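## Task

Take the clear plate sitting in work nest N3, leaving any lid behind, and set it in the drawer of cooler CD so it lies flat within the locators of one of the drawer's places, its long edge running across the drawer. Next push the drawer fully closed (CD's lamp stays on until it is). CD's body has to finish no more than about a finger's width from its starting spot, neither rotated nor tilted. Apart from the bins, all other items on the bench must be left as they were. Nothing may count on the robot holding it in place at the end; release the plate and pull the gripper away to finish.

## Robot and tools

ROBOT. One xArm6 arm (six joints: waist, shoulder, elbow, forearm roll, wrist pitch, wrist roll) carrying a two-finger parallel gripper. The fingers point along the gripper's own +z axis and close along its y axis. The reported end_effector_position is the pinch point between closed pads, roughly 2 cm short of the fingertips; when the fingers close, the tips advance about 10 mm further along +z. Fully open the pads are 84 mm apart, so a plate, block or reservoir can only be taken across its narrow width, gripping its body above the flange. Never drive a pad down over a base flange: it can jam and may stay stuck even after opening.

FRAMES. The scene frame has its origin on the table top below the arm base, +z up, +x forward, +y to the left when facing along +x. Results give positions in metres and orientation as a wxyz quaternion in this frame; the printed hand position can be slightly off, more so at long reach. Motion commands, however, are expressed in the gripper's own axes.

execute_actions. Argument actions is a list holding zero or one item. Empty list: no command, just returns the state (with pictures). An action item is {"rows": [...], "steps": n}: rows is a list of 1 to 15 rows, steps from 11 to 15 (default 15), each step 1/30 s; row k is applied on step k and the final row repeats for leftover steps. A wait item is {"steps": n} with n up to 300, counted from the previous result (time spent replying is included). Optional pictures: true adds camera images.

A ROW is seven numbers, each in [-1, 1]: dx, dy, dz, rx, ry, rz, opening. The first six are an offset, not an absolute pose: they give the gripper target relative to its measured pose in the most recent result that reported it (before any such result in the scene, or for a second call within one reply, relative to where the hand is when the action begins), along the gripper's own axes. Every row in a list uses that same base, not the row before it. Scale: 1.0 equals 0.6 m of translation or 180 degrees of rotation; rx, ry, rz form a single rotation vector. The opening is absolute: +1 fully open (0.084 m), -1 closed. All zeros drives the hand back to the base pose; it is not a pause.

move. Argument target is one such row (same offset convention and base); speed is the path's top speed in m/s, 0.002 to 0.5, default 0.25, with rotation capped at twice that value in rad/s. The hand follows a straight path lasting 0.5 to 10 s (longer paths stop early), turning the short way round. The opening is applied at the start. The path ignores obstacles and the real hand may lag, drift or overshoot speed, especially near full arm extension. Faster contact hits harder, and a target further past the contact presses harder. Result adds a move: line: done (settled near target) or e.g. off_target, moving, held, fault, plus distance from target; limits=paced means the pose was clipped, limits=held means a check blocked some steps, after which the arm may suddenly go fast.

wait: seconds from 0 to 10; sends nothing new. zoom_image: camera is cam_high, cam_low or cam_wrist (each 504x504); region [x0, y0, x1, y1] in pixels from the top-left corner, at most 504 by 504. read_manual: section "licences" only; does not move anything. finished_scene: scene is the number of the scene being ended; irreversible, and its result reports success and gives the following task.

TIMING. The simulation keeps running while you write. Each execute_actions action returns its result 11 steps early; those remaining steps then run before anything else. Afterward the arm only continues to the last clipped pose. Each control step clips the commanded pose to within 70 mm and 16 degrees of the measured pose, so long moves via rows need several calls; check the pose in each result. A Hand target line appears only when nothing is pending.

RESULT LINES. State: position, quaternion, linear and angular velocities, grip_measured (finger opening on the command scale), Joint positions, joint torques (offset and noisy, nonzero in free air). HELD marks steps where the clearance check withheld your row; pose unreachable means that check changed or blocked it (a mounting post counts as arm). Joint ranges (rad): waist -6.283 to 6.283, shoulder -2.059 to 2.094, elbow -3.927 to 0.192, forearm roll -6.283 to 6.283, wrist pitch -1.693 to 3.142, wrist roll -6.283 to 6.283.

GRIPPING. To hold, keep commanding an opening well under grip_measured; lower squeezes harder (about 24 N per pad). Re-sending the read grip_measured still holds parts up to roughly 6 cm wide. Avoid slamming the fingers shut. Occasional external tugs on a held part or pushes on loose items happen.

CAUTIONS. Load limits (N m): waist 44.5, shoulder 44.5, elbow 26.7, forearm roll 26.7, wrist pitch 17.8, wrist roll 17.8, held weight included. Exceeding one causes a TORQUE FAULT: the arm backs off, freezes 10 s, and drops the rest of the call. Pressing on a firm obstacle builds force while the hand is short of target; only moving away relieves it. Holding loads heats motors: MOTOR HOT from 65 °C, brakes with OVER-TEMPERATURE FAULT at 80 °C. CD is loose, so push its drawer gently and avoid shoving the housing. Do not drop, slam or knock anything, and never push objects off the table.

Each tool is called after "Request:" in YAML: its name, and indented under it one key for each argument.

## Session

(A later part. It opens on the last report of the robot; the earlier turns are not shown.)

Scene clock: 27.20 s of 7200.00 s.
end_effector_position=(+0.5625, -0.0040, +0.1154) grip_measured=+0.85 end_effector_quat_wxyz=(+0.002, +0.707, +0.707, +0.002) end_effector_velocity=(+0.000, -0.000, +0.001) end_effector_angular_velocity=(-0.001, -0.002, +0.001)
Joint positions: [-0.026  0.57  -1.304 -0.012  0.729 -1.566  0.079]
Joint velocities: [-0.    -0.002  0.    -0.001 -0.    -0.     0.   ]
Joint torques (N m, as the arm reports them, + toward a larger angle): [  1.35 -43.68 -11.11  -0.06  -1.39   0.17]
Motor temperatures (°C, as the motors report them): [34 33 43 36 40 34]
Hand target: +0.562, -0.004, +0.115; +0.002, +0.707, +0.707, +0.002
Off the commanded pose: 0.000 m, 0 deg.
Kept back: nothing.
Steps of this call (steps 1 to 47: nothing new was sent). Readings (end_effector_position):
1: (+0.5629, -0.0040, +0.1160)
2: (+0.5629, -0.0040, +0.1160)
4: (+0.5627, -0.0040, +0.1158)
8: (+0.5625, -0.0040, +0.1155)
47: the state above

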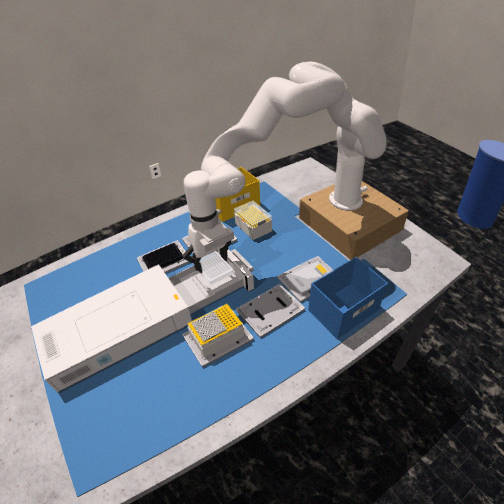

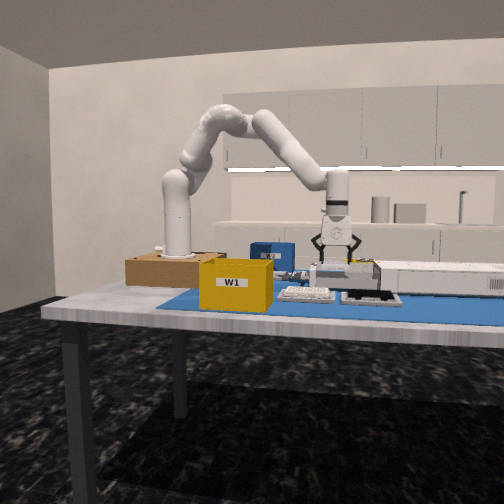

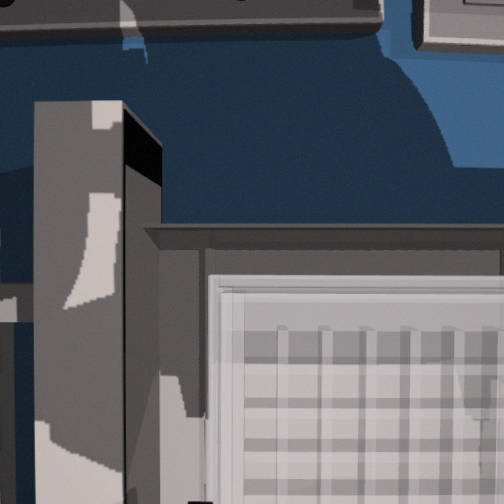

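Request:
zoom_image:
  camera: "cam_wrist"
  region: [140, 200, 300, 360]

Request:
move:
  target: [0.008,0,0.033,0,0,0,0.0]
  speed: 0.05

Request:
zoom_image:
  camera: "cam_wrist"
  region: [140, 200, 300, 360]

Region (140, 200, 300, 360) of cam_wrist's 504x504 image, scaled by 3.150, with more detail than that image has.

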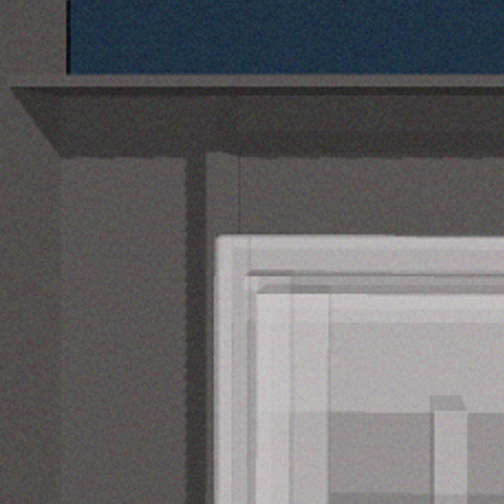

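Scene clock: 28.57 s of 7200.00 s.
end_effector_position=(+0.5627, +0.0007, +0.0958) grip_measured=+0.85 end_effector_quat_wxyz=(+0.002, +0.707, +0.707, +0.002) end_effector_velocity=(+0.003, -0.000, +0.002) end_effector_angular_velocity=(+0.000, -0.007, -0.002)
Joint positions: [-0.018  0.611 -1.304 -0.012  0.689 -1.557  0.079]
Joint velocities: [-0.001 -0.002 -0.003  0.    -0.002  0.001  0.   ]
Joint torques (N m, as the arm reports them, + toward a larger angle): [  0.26 -44.69 -10.76  -0.18  -1.69   0.05]
Motor temperatures (°C, as the motors report them): [34 33 43 36 41 34]
Hand target: +0.563, +0.001, +0.096; +0.002, +0.707, +0.707, +0.002
Off the commanded pose: 0.000 m, 0 deg.
Kept back: nothing.
move: done

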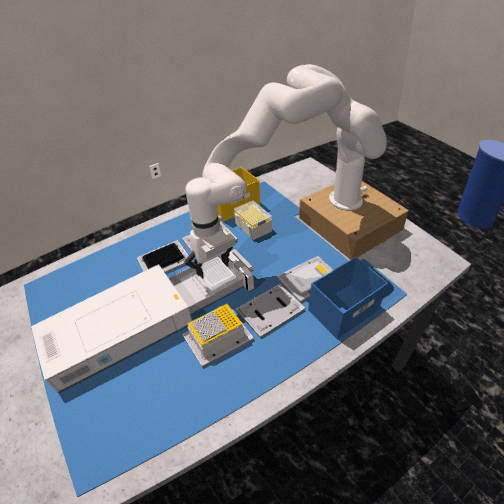

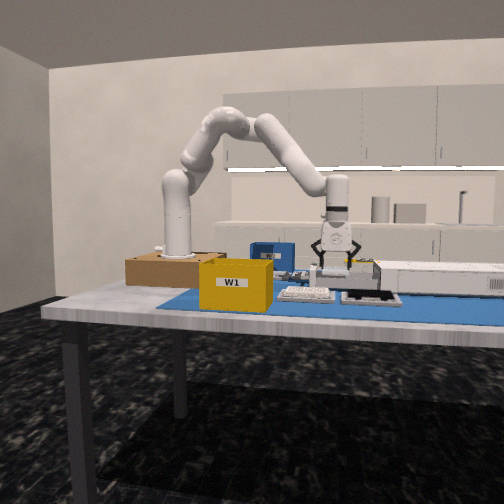

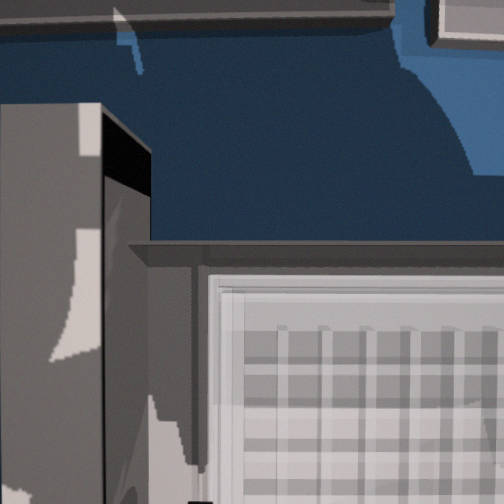

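Region (140, 200, 300, 360) of cam_wrist's 504x504 image, scaled by 3.150, with more detail than that image has.

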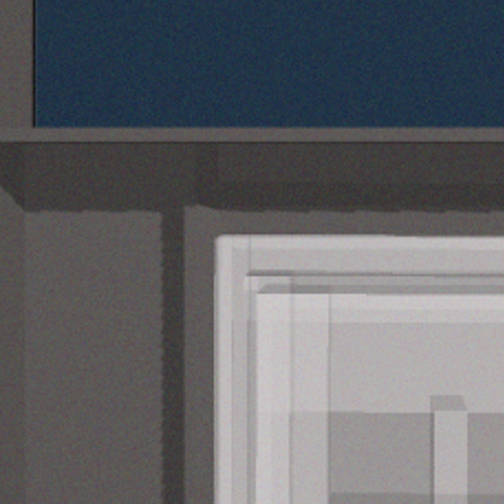

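Request:
move:
  target: [0,0,0.021,0,0,0,0.0]
  speed: 0.04

Request:
zoom_image:
  camera: "cam_wrist"
  region: [140, 220, 260, 340]

Request:
zoom_image:
  camera: "cam_high"
  region: [150, 220, 280, 320]

Scene clock: 31.33 s of 7200.00 s.
end_effector_position=(+0.5628, +0.0006, +0.0833) grip_measured=+0.85 end_effector_quat_wxyz=(+0.002, +0.708, +0.707, +0.002) end_effector_velocity=(+0.003, +0.000, +0.002) end_effector_angular_velocity=(-0.001, -0.007, +0.002)
Joint positions: [-0.018  0.638 -1.307 -0.013  0.664 -1.556  0.079]
Joint velocities: [ 0.001 -0.001 -0.004 -0.002 -0.002 -0.     0.   ]
Joint torques (N m, as the arm reports them, + toward a larger angle): [  1.74 -44.44 -10.84  -0.5   -1.2   -0.26]
Motor temperatures (°C, as the motors report them): [34 33 43 36 41 34]
Hand target: +0.563, +0.001, +0.083; +0.002, +0.708, +0.707, +0.002
Off the commanded pose: 0.000 m, 0 deg.
Kept back: nothing.
move: done

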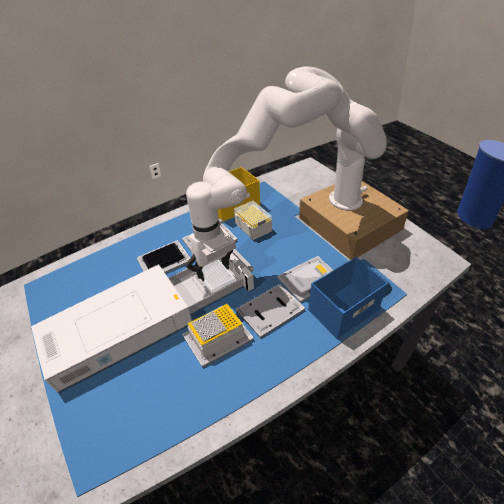

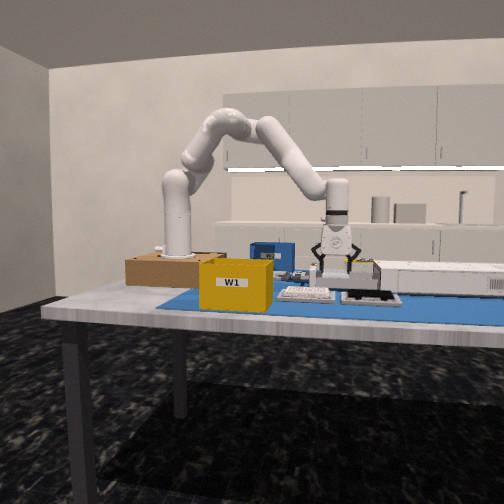

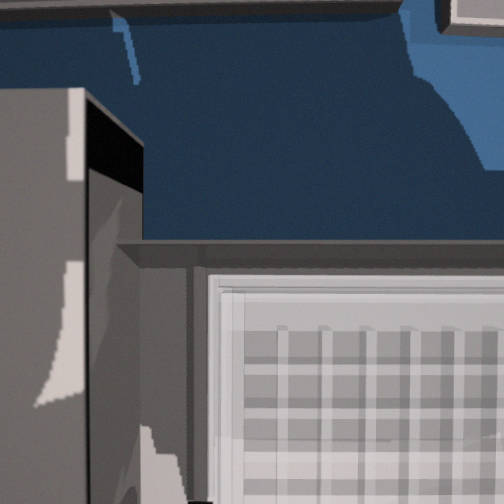

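Region (140, 220, 260, 340) of cam_wrist's 504x504 image, scaled by 4.200, with more detail than that image has.

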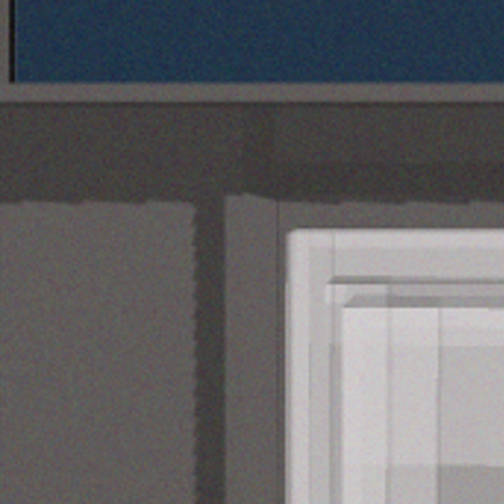

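Region (150, 220, 280, 320) of cam_high's 504x504 image, scaled by 3.877, with more detail than that image has; it fills the top 388 rows of this view, and the rest is white.

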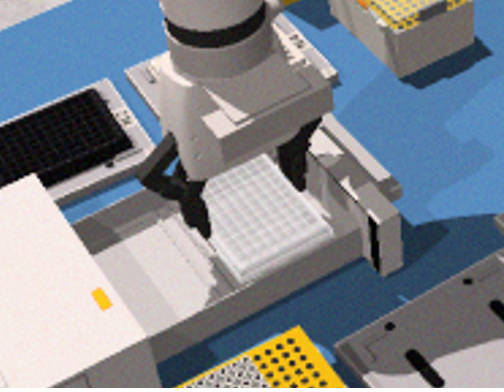

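Request:
move:
  target: [0,-0.002,0.019,0,0,0,0.0]
  speed: 0.03

Request:
zoom_image:
  camera: "cam_wrist"
  region: [150, 230, 250, 330]

Scene clock: 32.97 s of 7200.00 s.
end_effector_position=(+0.5617, +0.0006, +0.0720) grip_measured=+0.85 end_effector_quat_wxyz=(+0.002, +0.708, +0.707, +0.002) end_effector_velocity=(+0.003, +0.001, +0.002) end_effector_angular_velocity=(+0.000, -0.008, +0.000)
Joint positions: [-0.019  0.661 -1.305 -0.013  0.64  -1.556  0.079]
Joint velocities: [ 0.001 -0.002 -0.004  0.001 -0.003  0.     0.   ]
Joint torques (N m, as the arm reports them, + toward a larger angle): [  1.25 -43.48 -10.25   0.15  -1.11  -0.34]
Motor temperatures (°C, as the motors report them): [34 33 43 36 41 34]
Hand target: +0.562, +0.001, +0.072; +0.002, +0.708, +0.707, +0.002
Off the commanded pose: 0.000 m, 0 deg.
Kept back: nothing.
move: done

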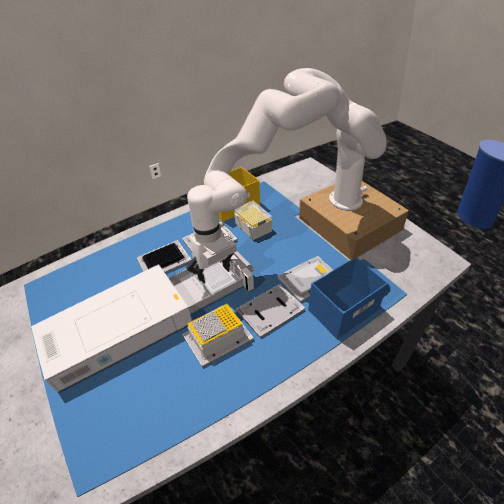

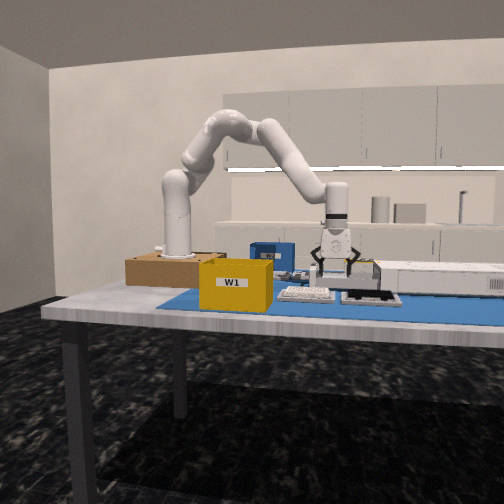

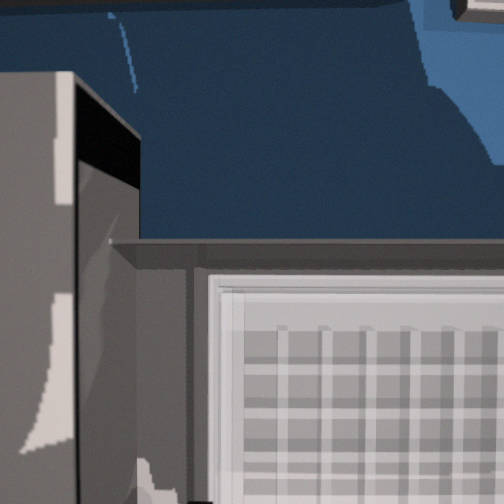

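Region (150, 230, 250, 330) of cam_wrist's 504x504 image, scaled by 5.040, with more detail than that image has.

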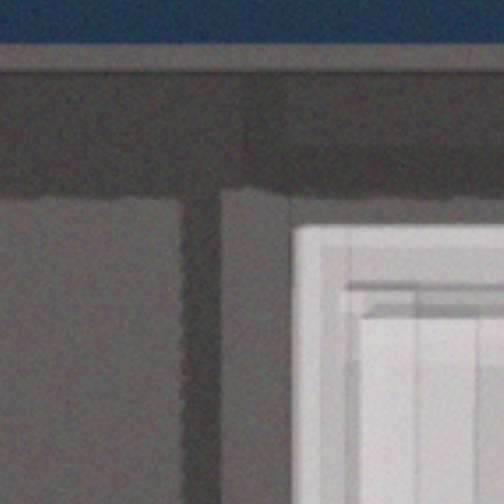

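Request:
move:
  target: [0,-0.0005,0.013,0,0,0,0.0]
  speed: 0.015

Request:
zoom_image:
  camera: "cam_wrist"
  region: [150, 230, 250, 330]

Scene clock: 34.97 s of 7200.00 s.
end_effector_position=(+0.5614, +0.0006, +0.0641) grip_measured=+0.85 end_effector_quat_wxyz=(+0.002, +0.708, +0.707, +0.002) end_effector_velocity=(+0.003, -0.000, +0.003) end_effector_angular_velocity=(+0.000, -0.008, +0.000)
Joint positions: [-0.019  0.678 -1.307 -0.014  0.624 -1.556  0.079]
Joint velocities: [-0.    -0.003 -0.003  0.    -0.002 -0.     0.   ]
Joint torques (N m, as the arm reports them, + toward a larger angle): [  1.85 -44.35 -10.46  -0.16  -1.46   0.09]
Motor temperatures (°C, as the motors report them): [34 33 43 36 41 34]
Hand target: +0.561, +0.001, +0.064; +0.002, +0.708, +0.707, +0.002
Off the commanded pose: 0.000 m, 0 deg.
Kept back: nothing.
move: done

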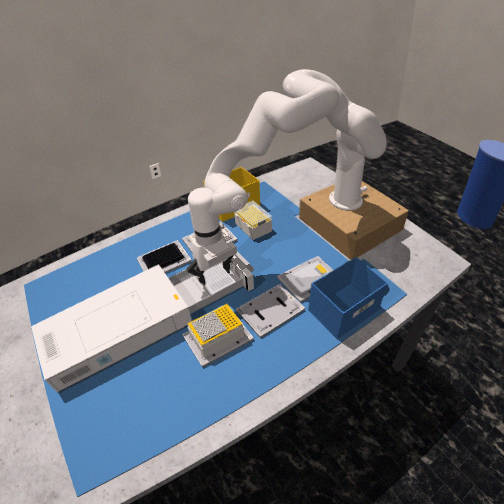

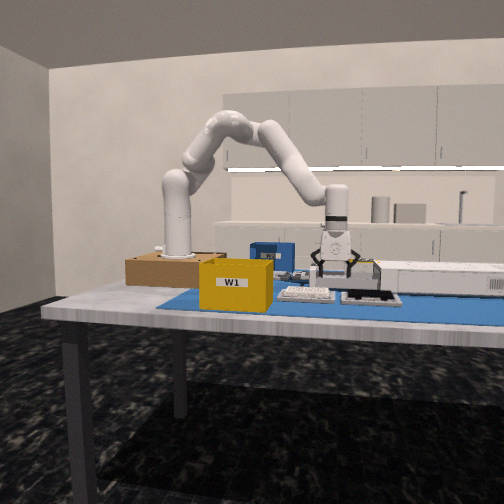

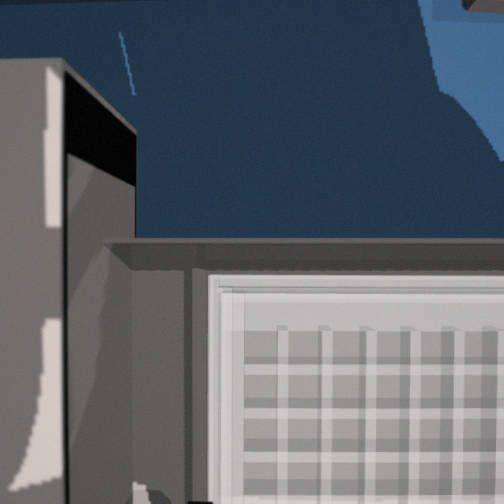

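Region (150, 230, 250, 330) of cam_wrist's 504x504 image, scaled by 5.040, with more detail than that image has.

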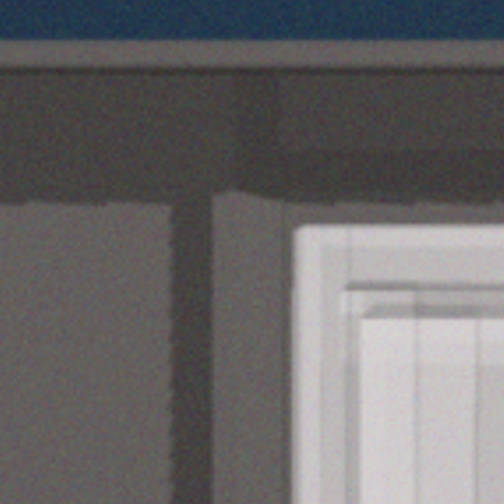

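Request:
move:
  target: [0,-0.0003,0.008,0,0,0,0.0]
  speed: 0.01

Request:
zoom_image:
  camera: "cam_wrist"
  region: [150, 230, 250, 330]

Scene clock: 36.30 s of 7200.00 s.
end_effector_position=(+0.5612, +0.0006, +0.0593) grip_measured=+0.85 end_effector_quat_wxyz=(+0.002, +0.708, +0.707, +0.002) end_effector_velocity=(+0.001, -0.000, +0.001) end_effector_angular_velocity=(-0.000, -0.003, -0.001)
Joint positions: [-0.019  0.688 -1.308 -0.014  0.615 -1.556  0.079]
Joint velocities: [-0.001 -0.001 -0.001 -0.001 -0.001  0.001 -0.   ]
Joint torques (N m, as the arm reports them, + toward a larger angle): [  1.27 -44.69 -10.09  -0.4   -1.6   -0.1 ]
Motor temperatures (°C, as the motors report them): [34 33 43 36 41 34]
Hand target: +0.561, +0.001, +0.059; +0.002, +0.708, +0.707, +0.002
Off the commanded pose: 0.000 m, 0 deg.
Kept back: nothing.
move: done

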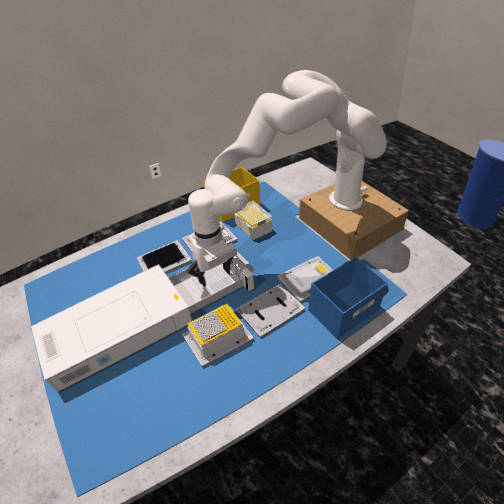

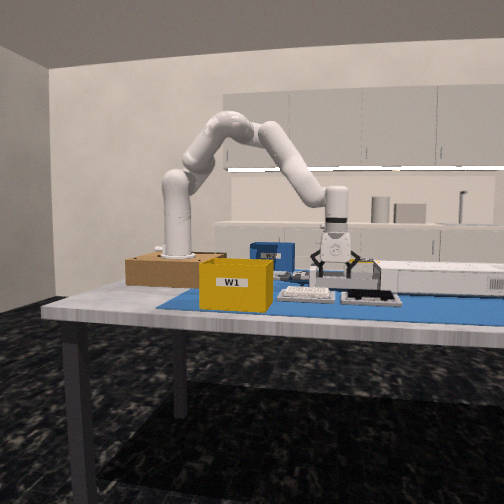

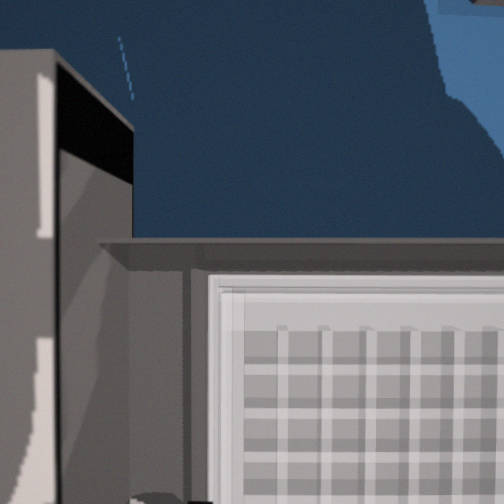

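Region (150, 230, 250, 330) of cam_wrist's 504x504 image, scaled by 5.040, with more detail than that image has.

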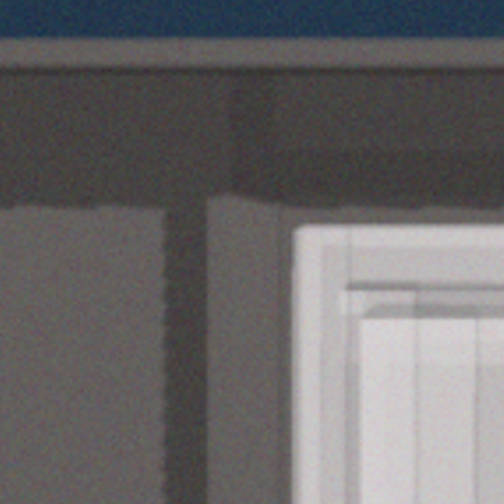

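Request:
move:
  target: [0,0,0.0025,0,0,0,0.0]
  speed: 0.005

Request:
zoom_image:
  camera: "cam_wrist"
  region: [150, 230, 250, 330]

Scene clock: 37.37 s of 7200.00 s.
end_effector_position=(+0.5619, +0.0006, +0.0587) grip_measured=+0.85 end_effector_quat_wxyz=(+0.002, +0.708, +0.707, +0.003) end_effector_velocity=(-0.001, +0.001, -0.002) end_effector_angular_velocity=(+0.000, +0.003, +0.002)
Joint positions: [-0.019  0.691 -1.31  -0.014  0.612 -1.555  0.079]
Joint velocities: [ 0.002  0.003  0.     0.    -0.001 -0.     0.   ]
Joint torques (N m, as the arm reports them, + toward a larger angle): [  0.61 -39.36  -8.77  -0.9   -1.76  -0.16]
Motor temperatures (°C, as the motors report them): [34 33 43 36 41 34]
Hand target: +0.561, +0.001, +0.058; +0.002, +0.708, +0.707, +0.002
Off the commanded pose: 0.001 m, 0 deg.
Kept back: nothing.
move: done

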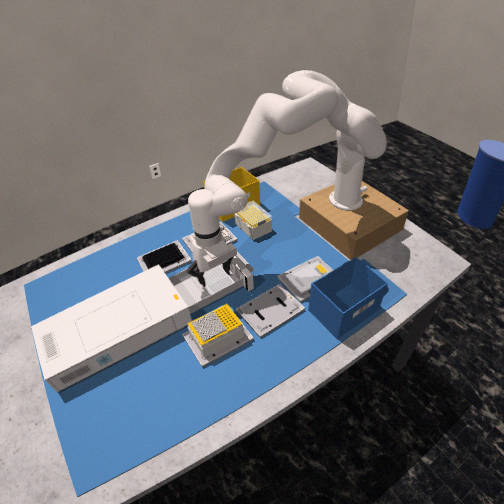

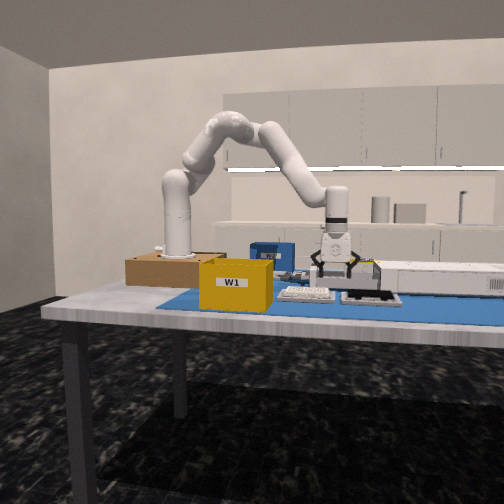

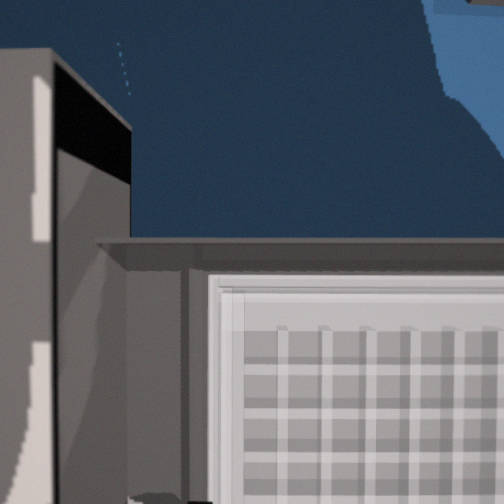

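Region (150, 230, 250, 330) of cam_wrist's 504x504 image, scaled by 5.040, with more detail than that image has.

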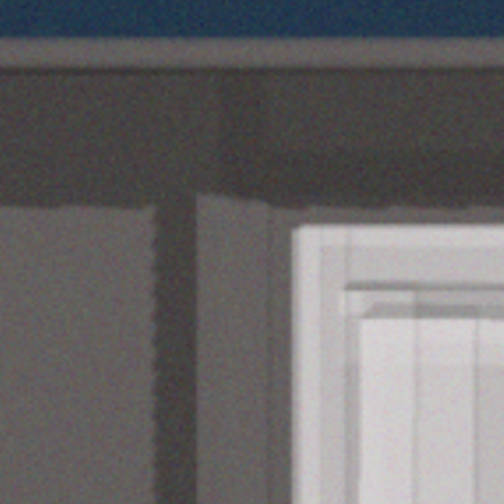

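Request:
move:
  target: [0,-0.002,-0.0025,0,0,0,0.0]
  speed: 0.005

Request:
zoom_image:
  camera: "cam_wrist"
  region: [150, 230, 250, 330]

Scene clock: 38.53 s of 7200.00 s.
end_effector_position=(+0.5597, +0.0006, +0.0592) grip_measured=+0.85 end_effector_quat_wxyz=(+0.001, +0.708, +0.707, +0.002) end_effector_velocity=(-0.000, -0.000, -0.000) end_effector_angular_velocity=(-0.000, +0.001, +0.001)
Joint positions: [-0.019  0.685 -1.302 -0.014  0.613 -1.555  0.079]
Joint velocities: [ 0.    -0.     0.    -0.001  0.001  0.    -0.   ]
Joint torques (N m, as the arm reports them, + toward a larger angle): [  1.38 -43.5   -9.28  -0.19  -1.26  -0.22]
Motor temperatures (°C, as the motors report them): [34 33 43 36 41 34]
Hand target: +0.561, +0.001, +0.060; +0.002, +0.708, +0.707, +0.003
Off the commanded pose: 0.001 m, 0 deg.
Kept back: nothing.
move: done

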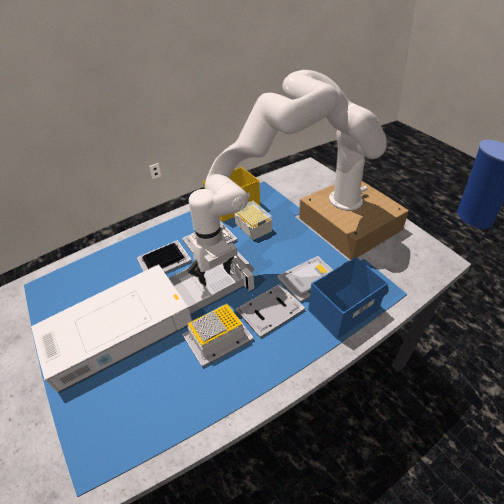

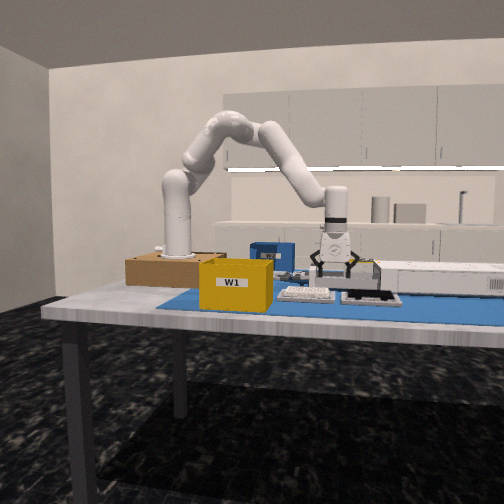

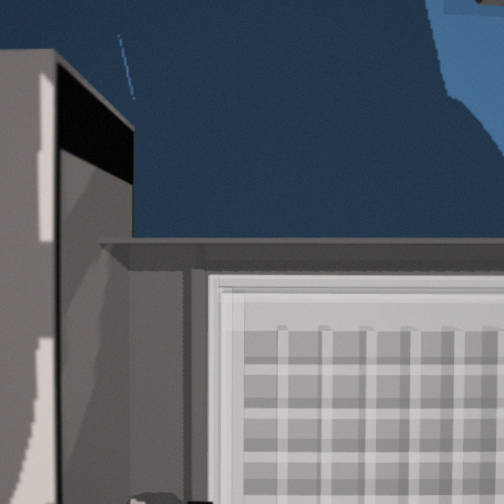

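Region (150, 230, 250, 330) of cam_wrist's 504x504 image, scaled by 5.040, with more detail than that image has.

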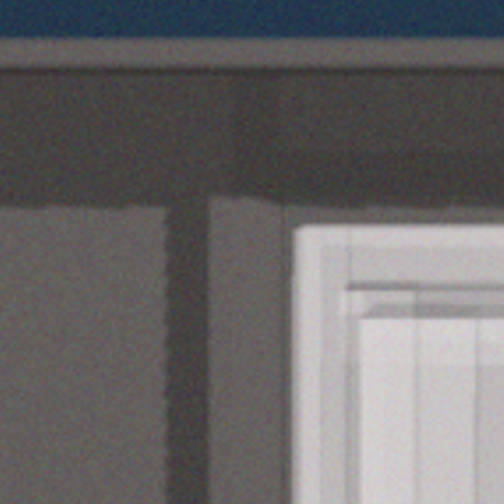

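Request:
move:
  target: [0,0,0.002,0,0,0,0.0]
  speed: 0.004

Request:
zoom_image:
  camera: "cam_wrist"
  region: [150, 230, 250, 330]

Scene clock: 39.60 s of 7200.00 s.
end_effector_position=(+0.5605, +0.0006, +0.0588) grip_measured=+0.85 end_effector_quat_wxyz=(+0.002, +0.708, +0.707, +0.002) end_effector_velocity=(-0.000, -0.000, -0.000) end_effector_angular_velocity=(+0.001, +0.001, -0.002)
Joint positions: [-0.019  0.687 -1.303 -0.014  0.61  -1.555  0.079]
Joint velocities: [-0.001  0.001  0.     0.001 -0.     0.001  0.   ]
Joint torques (N m, as the arm reports them, + toward a larger angle): [  0.64 -40.27  -9.    -0.13  -1.25  -0.21]
Motor temperatures (°C, as the motors report them): [34 33 43 36 41 34]
Hand target: +0.560, +0.001, +0.058; +0.001, +0.708, +0.707, +0.002
Off the commanded pose: 0.001 m, 0 deg.
Kept back: nothing.
move: done

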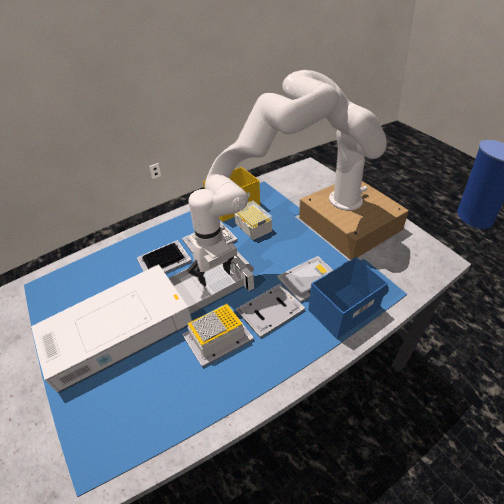

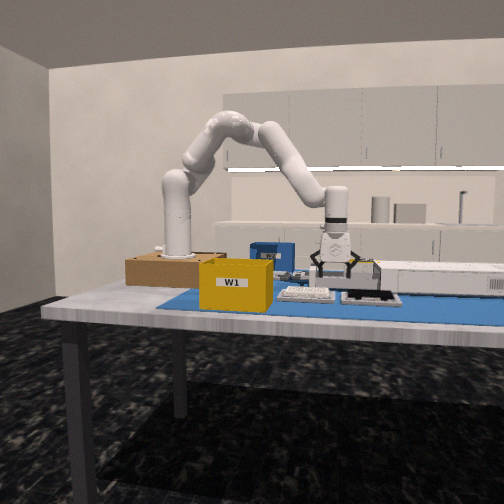

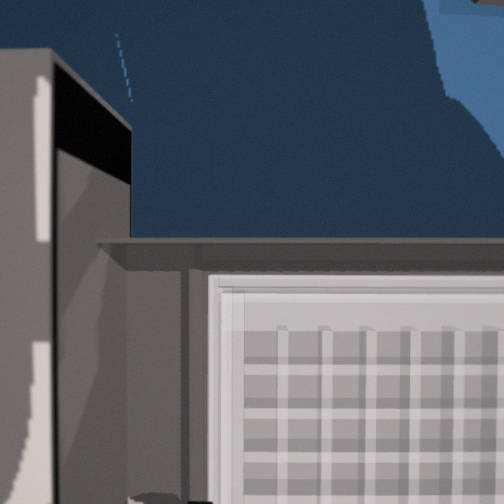

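Region (150, 230, 250, 330) of cam_wrist's 504x504 image, scaled by 5.040, with more detail than that image has.

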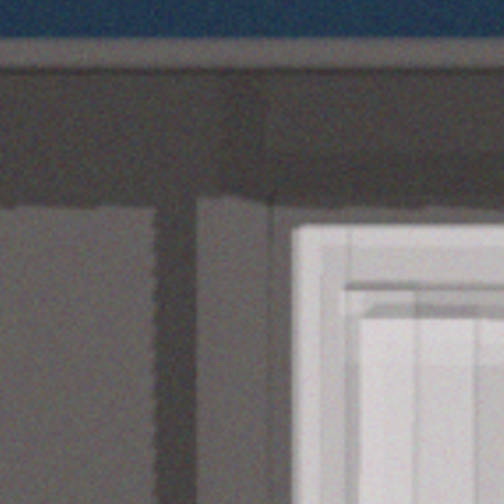

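Request:
execute_actions:
  actions:
    - {"rows":[[0,0,-0.0008,0,0,0,0.3],[0,0,-0.0008,0,0,0,0.5],[0,0,-0.0008,0,0,0,0.65],[0,0,-0.0008,0,0,0,0.75],[0,0,-0.0008,0,0,0,0.8],[0,0,-0.0008,0,0,0,0.83],[0,0,-0.0008,0,0,0,0.86],[0,0,-0.0008,0,0,0,0.89],[0,0,-0.0008,0,0,0,0.92],[0,0,-0.0008,0,0,0,0.95]],"steps":15}

Request:
move:
  target: [0,0,-0.05,0,0,0,0.95]
  speed: 0.04

Scene clock: 40.53 s of 7200.00 s.
end_effector_position=(+0.5601, +0.0006, +0.0586) grip_measured=+0.85 end_effector_quat_wxyz=(+0.002, +0.708, +0.707, +0.002) end_effector_velocity=(-0.002, +0.001, +0.000) end_effector_angular_velocity=(-0.000, +0.005, +0.003)
Joint positions: [-0.019  0.687 -1.303 -0.014  0.611 -1.555  0.079]
Joint velocities: [ 0.001 -0.004  0.004 -0.     0.004 -0.002 -0.   ]
Joint torques (N m, as the arm reports them, + toward a larger angle): [  1.17 -38.47  -8.33   0.06  -1.13  -0.33]
Motor temperatures (°C, as the motors report them): [34 33 43 36 41 34]
Steps of this call (steps 1 to 24: nothing new was sent; steps 25 to 28: the first 4 steps of this action). Readings (end_effector_position):
25: (+0.5602, +0.0006, +0.0584)
26: (+0.5602, +0.0006, +0.0585)
28: the state above

Scene clock: 42.20 s of 7200.00 s.
end_effector_position=(+0.5598, +0.0007, +0.0887) grip_measured=+0.95 end_effector_quat_wxyz=(+0.002, +0.707, +0.707, +0.002) end_effector_velocity=(-0.002, +0.000, -0.002) end_effector_angular_velocity=(+0.000, +0.007, -0.001)
Joint positions: [-0.018  0.619 -1.292 -0.013  0.669 -1.556  0.082]
Joint velocities: [ 0.     0.001  0.003  0.001  0.002  0.    -0.   ]
Joint torques (N m, as the arm reports them, + toward a larger angle): [  1.52 -44.84 -10.11  -0.29  -1.28  -0.31]
Motor temperatures (°C, as the motors report them): [34 33 43 36 41 34]
Hand target: +0.560, +0.001, +0.089; +0.002, +0.707, +0.707, +0.002
Off your previous action's commanded pose: 0.002 m, 0 deg at its last step (step 11 of this call).
Off the commanded pose: 0.000 m, 0 deg.
Kept back: nothing.
move: done

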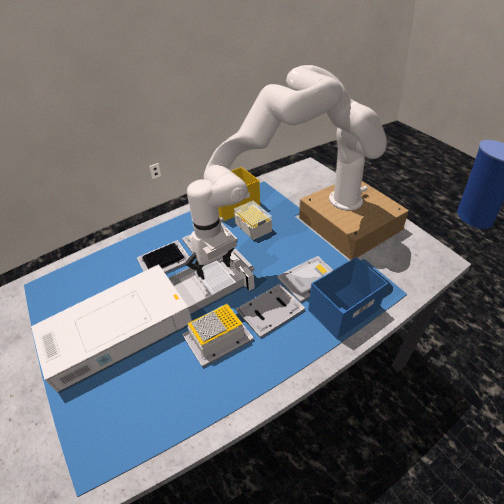

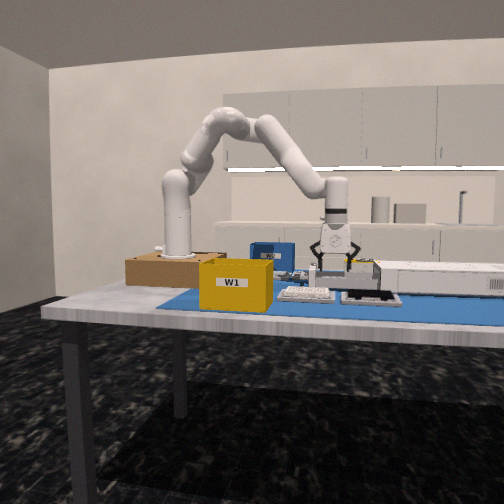

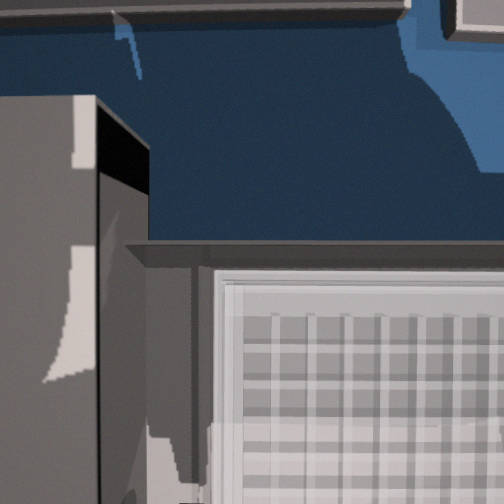

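The plate is released. Rising above it to inspect the seating.

Request:
move:
  target: [-0.06,0.11,-0.3,0,0,0,1]
  speed: 0.2

Request:
zoom_image:
  camera: "cam_wrist"
  region: [60, 60, 444, 444]

Scene clock: 43.93 s of 7200.00 s.
end_effector_position=(+0.6246, -0.0342, +0.2681) grip_measured=+1.00 end_effector_quat_wxyz=(+0.001, +0.707, +0.707, +0.002) end_effector_velocity=(+0.005, -0.001, +0.011) end_effector_angular_velocity=(-0.001, -0.020, -0.002)
Joint positions: [-0.071  0.581 -1.794 -0.007  1.21  -1.619  0.084]
Joint velocities: [-0.001 -0.006 -0.017 -0.     0.003  0.001  0.   ]
Joint torques (N m, as the arm reports them, + toward a larger angle): [  0.3  -47.56 -12.68  -0.32  -1.54  -0.47]
Motor temperatures (°C, as the motors report them): [34 33 43 36 41 34]
Hand target: +0.625, -0.034, +0.269; +0.001, +0.707, +0.707, +0.002
Off the commanded pose: 0.002 m, 0 deg.
Kept back: nothing.
move: done

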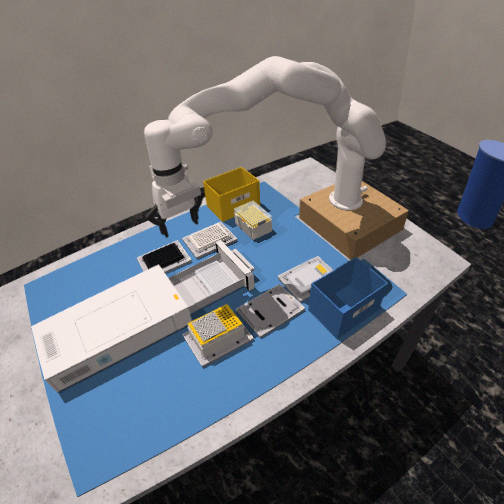

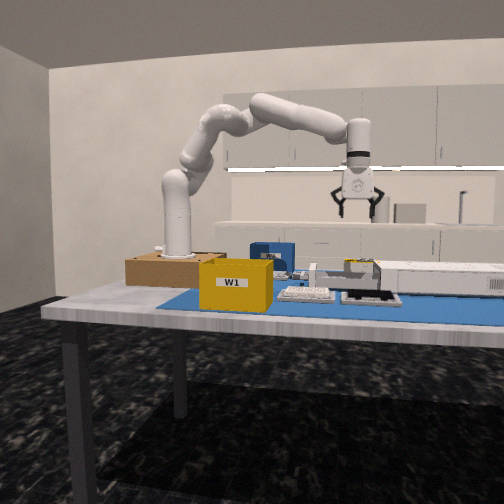

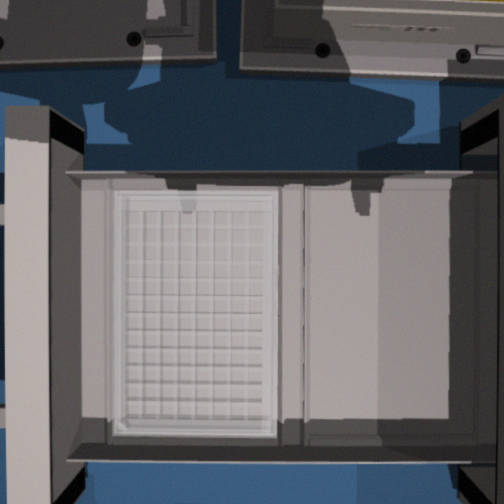

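Region (60, 60, 444, 444) of cam_wrist's 504x504 image, scaled by 1.312, with more detail than that image has.

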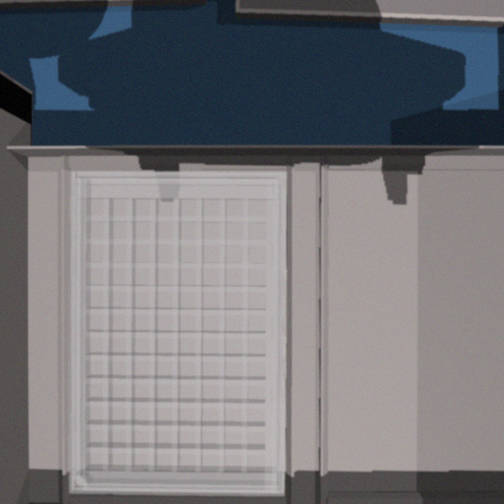

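Request:
zoom_image:
  camera: "cam_wrist"
  region: [230, 360, 330, 460]

Request:
zoom_image:
  camera: "cam_wrist"
  region: [90, 370, 170, 450]

Request:
zoom_image:
  camera: "cam_wrist"
  region: [240, 165, 320, 245]

Region (230, 360, 330, 460) of cam_wrist's 504x504 image, scaled by 5.040, with more detail than that image has.

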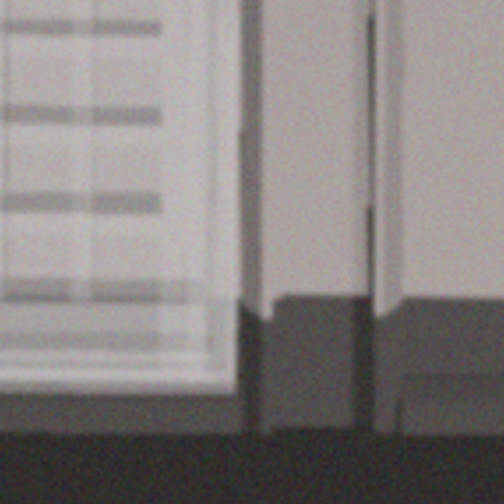

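Region (90, 370, 170, 450) of cam_wrist's 504x504 image, scaled by 6.300, with more detail than that image has.

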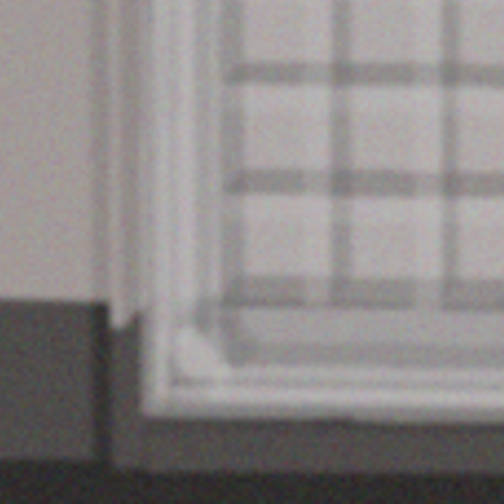

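Region (240, 165, 320, 245) of cam_wrist's 504x504 image, scaled by 6.300, with more detail than that image has.

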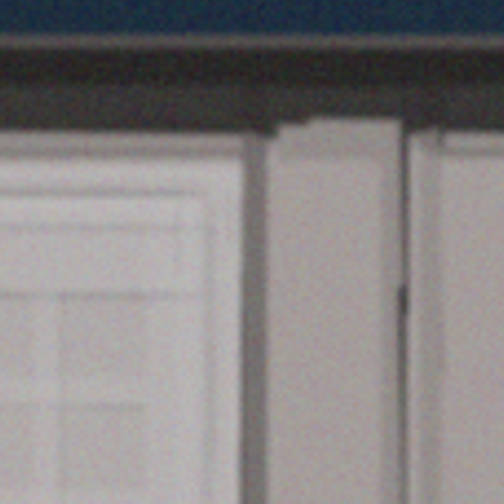

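Request:
zoom_image:
  camera: "cam_wrist"
  region: [260, 410, 330, 460]

Request:
zoom_image:
  camera: "cam_high"
  region: [170, 240, 260, 310]

Region (260, 410, 330, 460) of cam_wrist's 504x504 image, scaled by 7.200, with more detail than that image has; it fills the top 360 rows of this view, and the rest is white.

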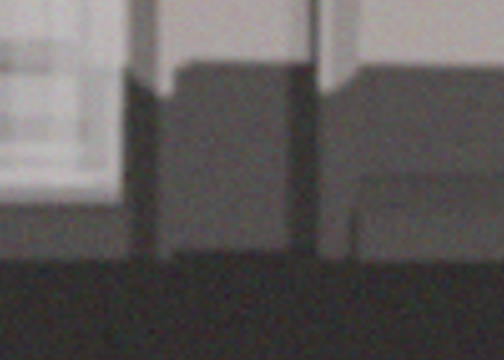

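Region (170, 240, 260, 310) of cam_high's 504x504 image, scaled by 5.600, with more detail than that image has.

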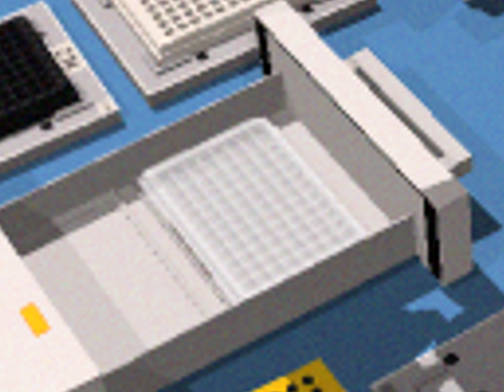

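Request:
move:
  target: [-0.16,0.0,0.11,0,0,0,1]
  speed: 0.2

Request:
zoom_image:
  camera: "cam_wrist"
  region: [200, 190, 340, 300]

Scene clock: 48.20 s of 7200.00 s.
end_effector_position=(+0.6256, -0.1301, +0.2028) grip_measured=+1.00 end_effector_quat_wxyz=(+0.001, +0.707, +0.707, +0.002) end_effector_velocity=(-0.004, -0.002, -0.007) end_effector_angular_velocity=(+0.004, +0.013, -0.004)
Joint positions: [-0.223  0.688 -1.778 -0.007  1.085 -1.77   0.084]
Joint velocities: [-0.004  0.007  0.006  0.002  0.001 -0.001  0.   ]
Joint torques (N m, as the arm reports them, + toward a larger angle): [  1.03 -48.78 -12.43  -0.05  -1.62  -0.01]
Motor temperatures (°C, as the motors report them): [34 33 43 36 41 34]
Hand target: +0.625, -0.130, +0.202; +0.001, +0.707, +0.707, +0.002
Off the commanded pose: 0.001 m, 0 deg.
Kept back: nothing.
After step 90, 0.20 s passed at rest.
move: done

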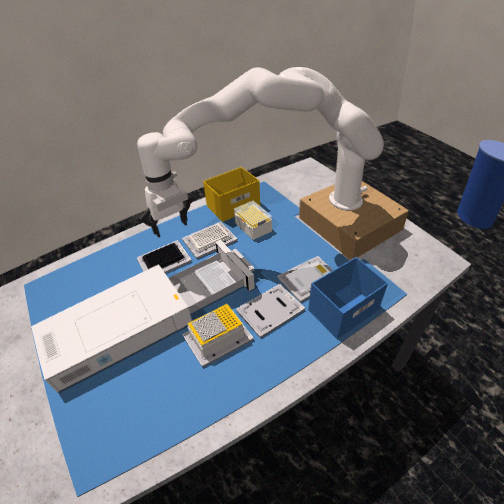

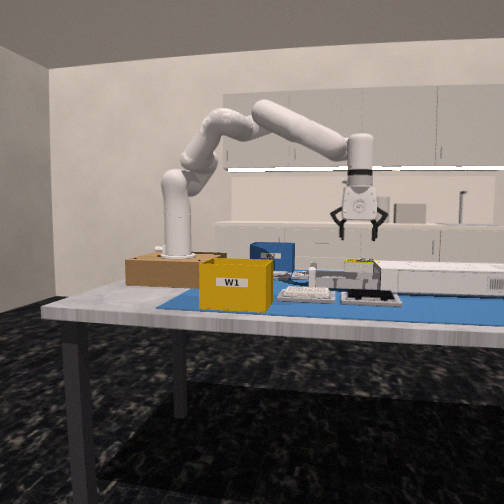

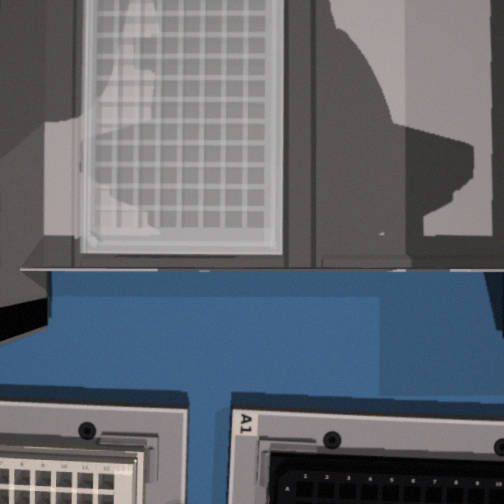

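Region (200, 190, 340, 300) of cam_wrist's 504x504 image, scaled by 3.600, with more detail than that image has; it fills the top 396 rows of this view, and the rest is white.

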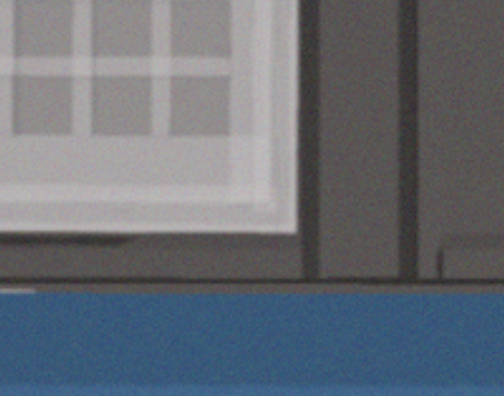

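Request:
zoom_image:
  camera: "cam_wrist"
  region: [270, 235, 340, 280]

Request:
zoom_image:
  camera: "cam_wrist"
  region: [60, 235, 240, 280]

Region (270, 235, 340, 280) of cam_wrist's 504x504 image, scaled by 7.200, with more detail than that image has; it fills the top 324 rows of this view, and the rest is white.

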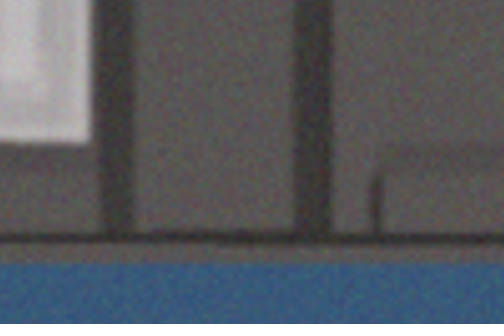

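Region (60, 235, 240, 280) of cam_wrist's 504x504 image, scaled by 2.800, with more detail than that image has; it fills the top 126 rows of this view, and the rest is white.

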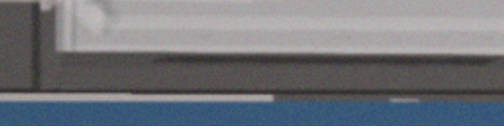

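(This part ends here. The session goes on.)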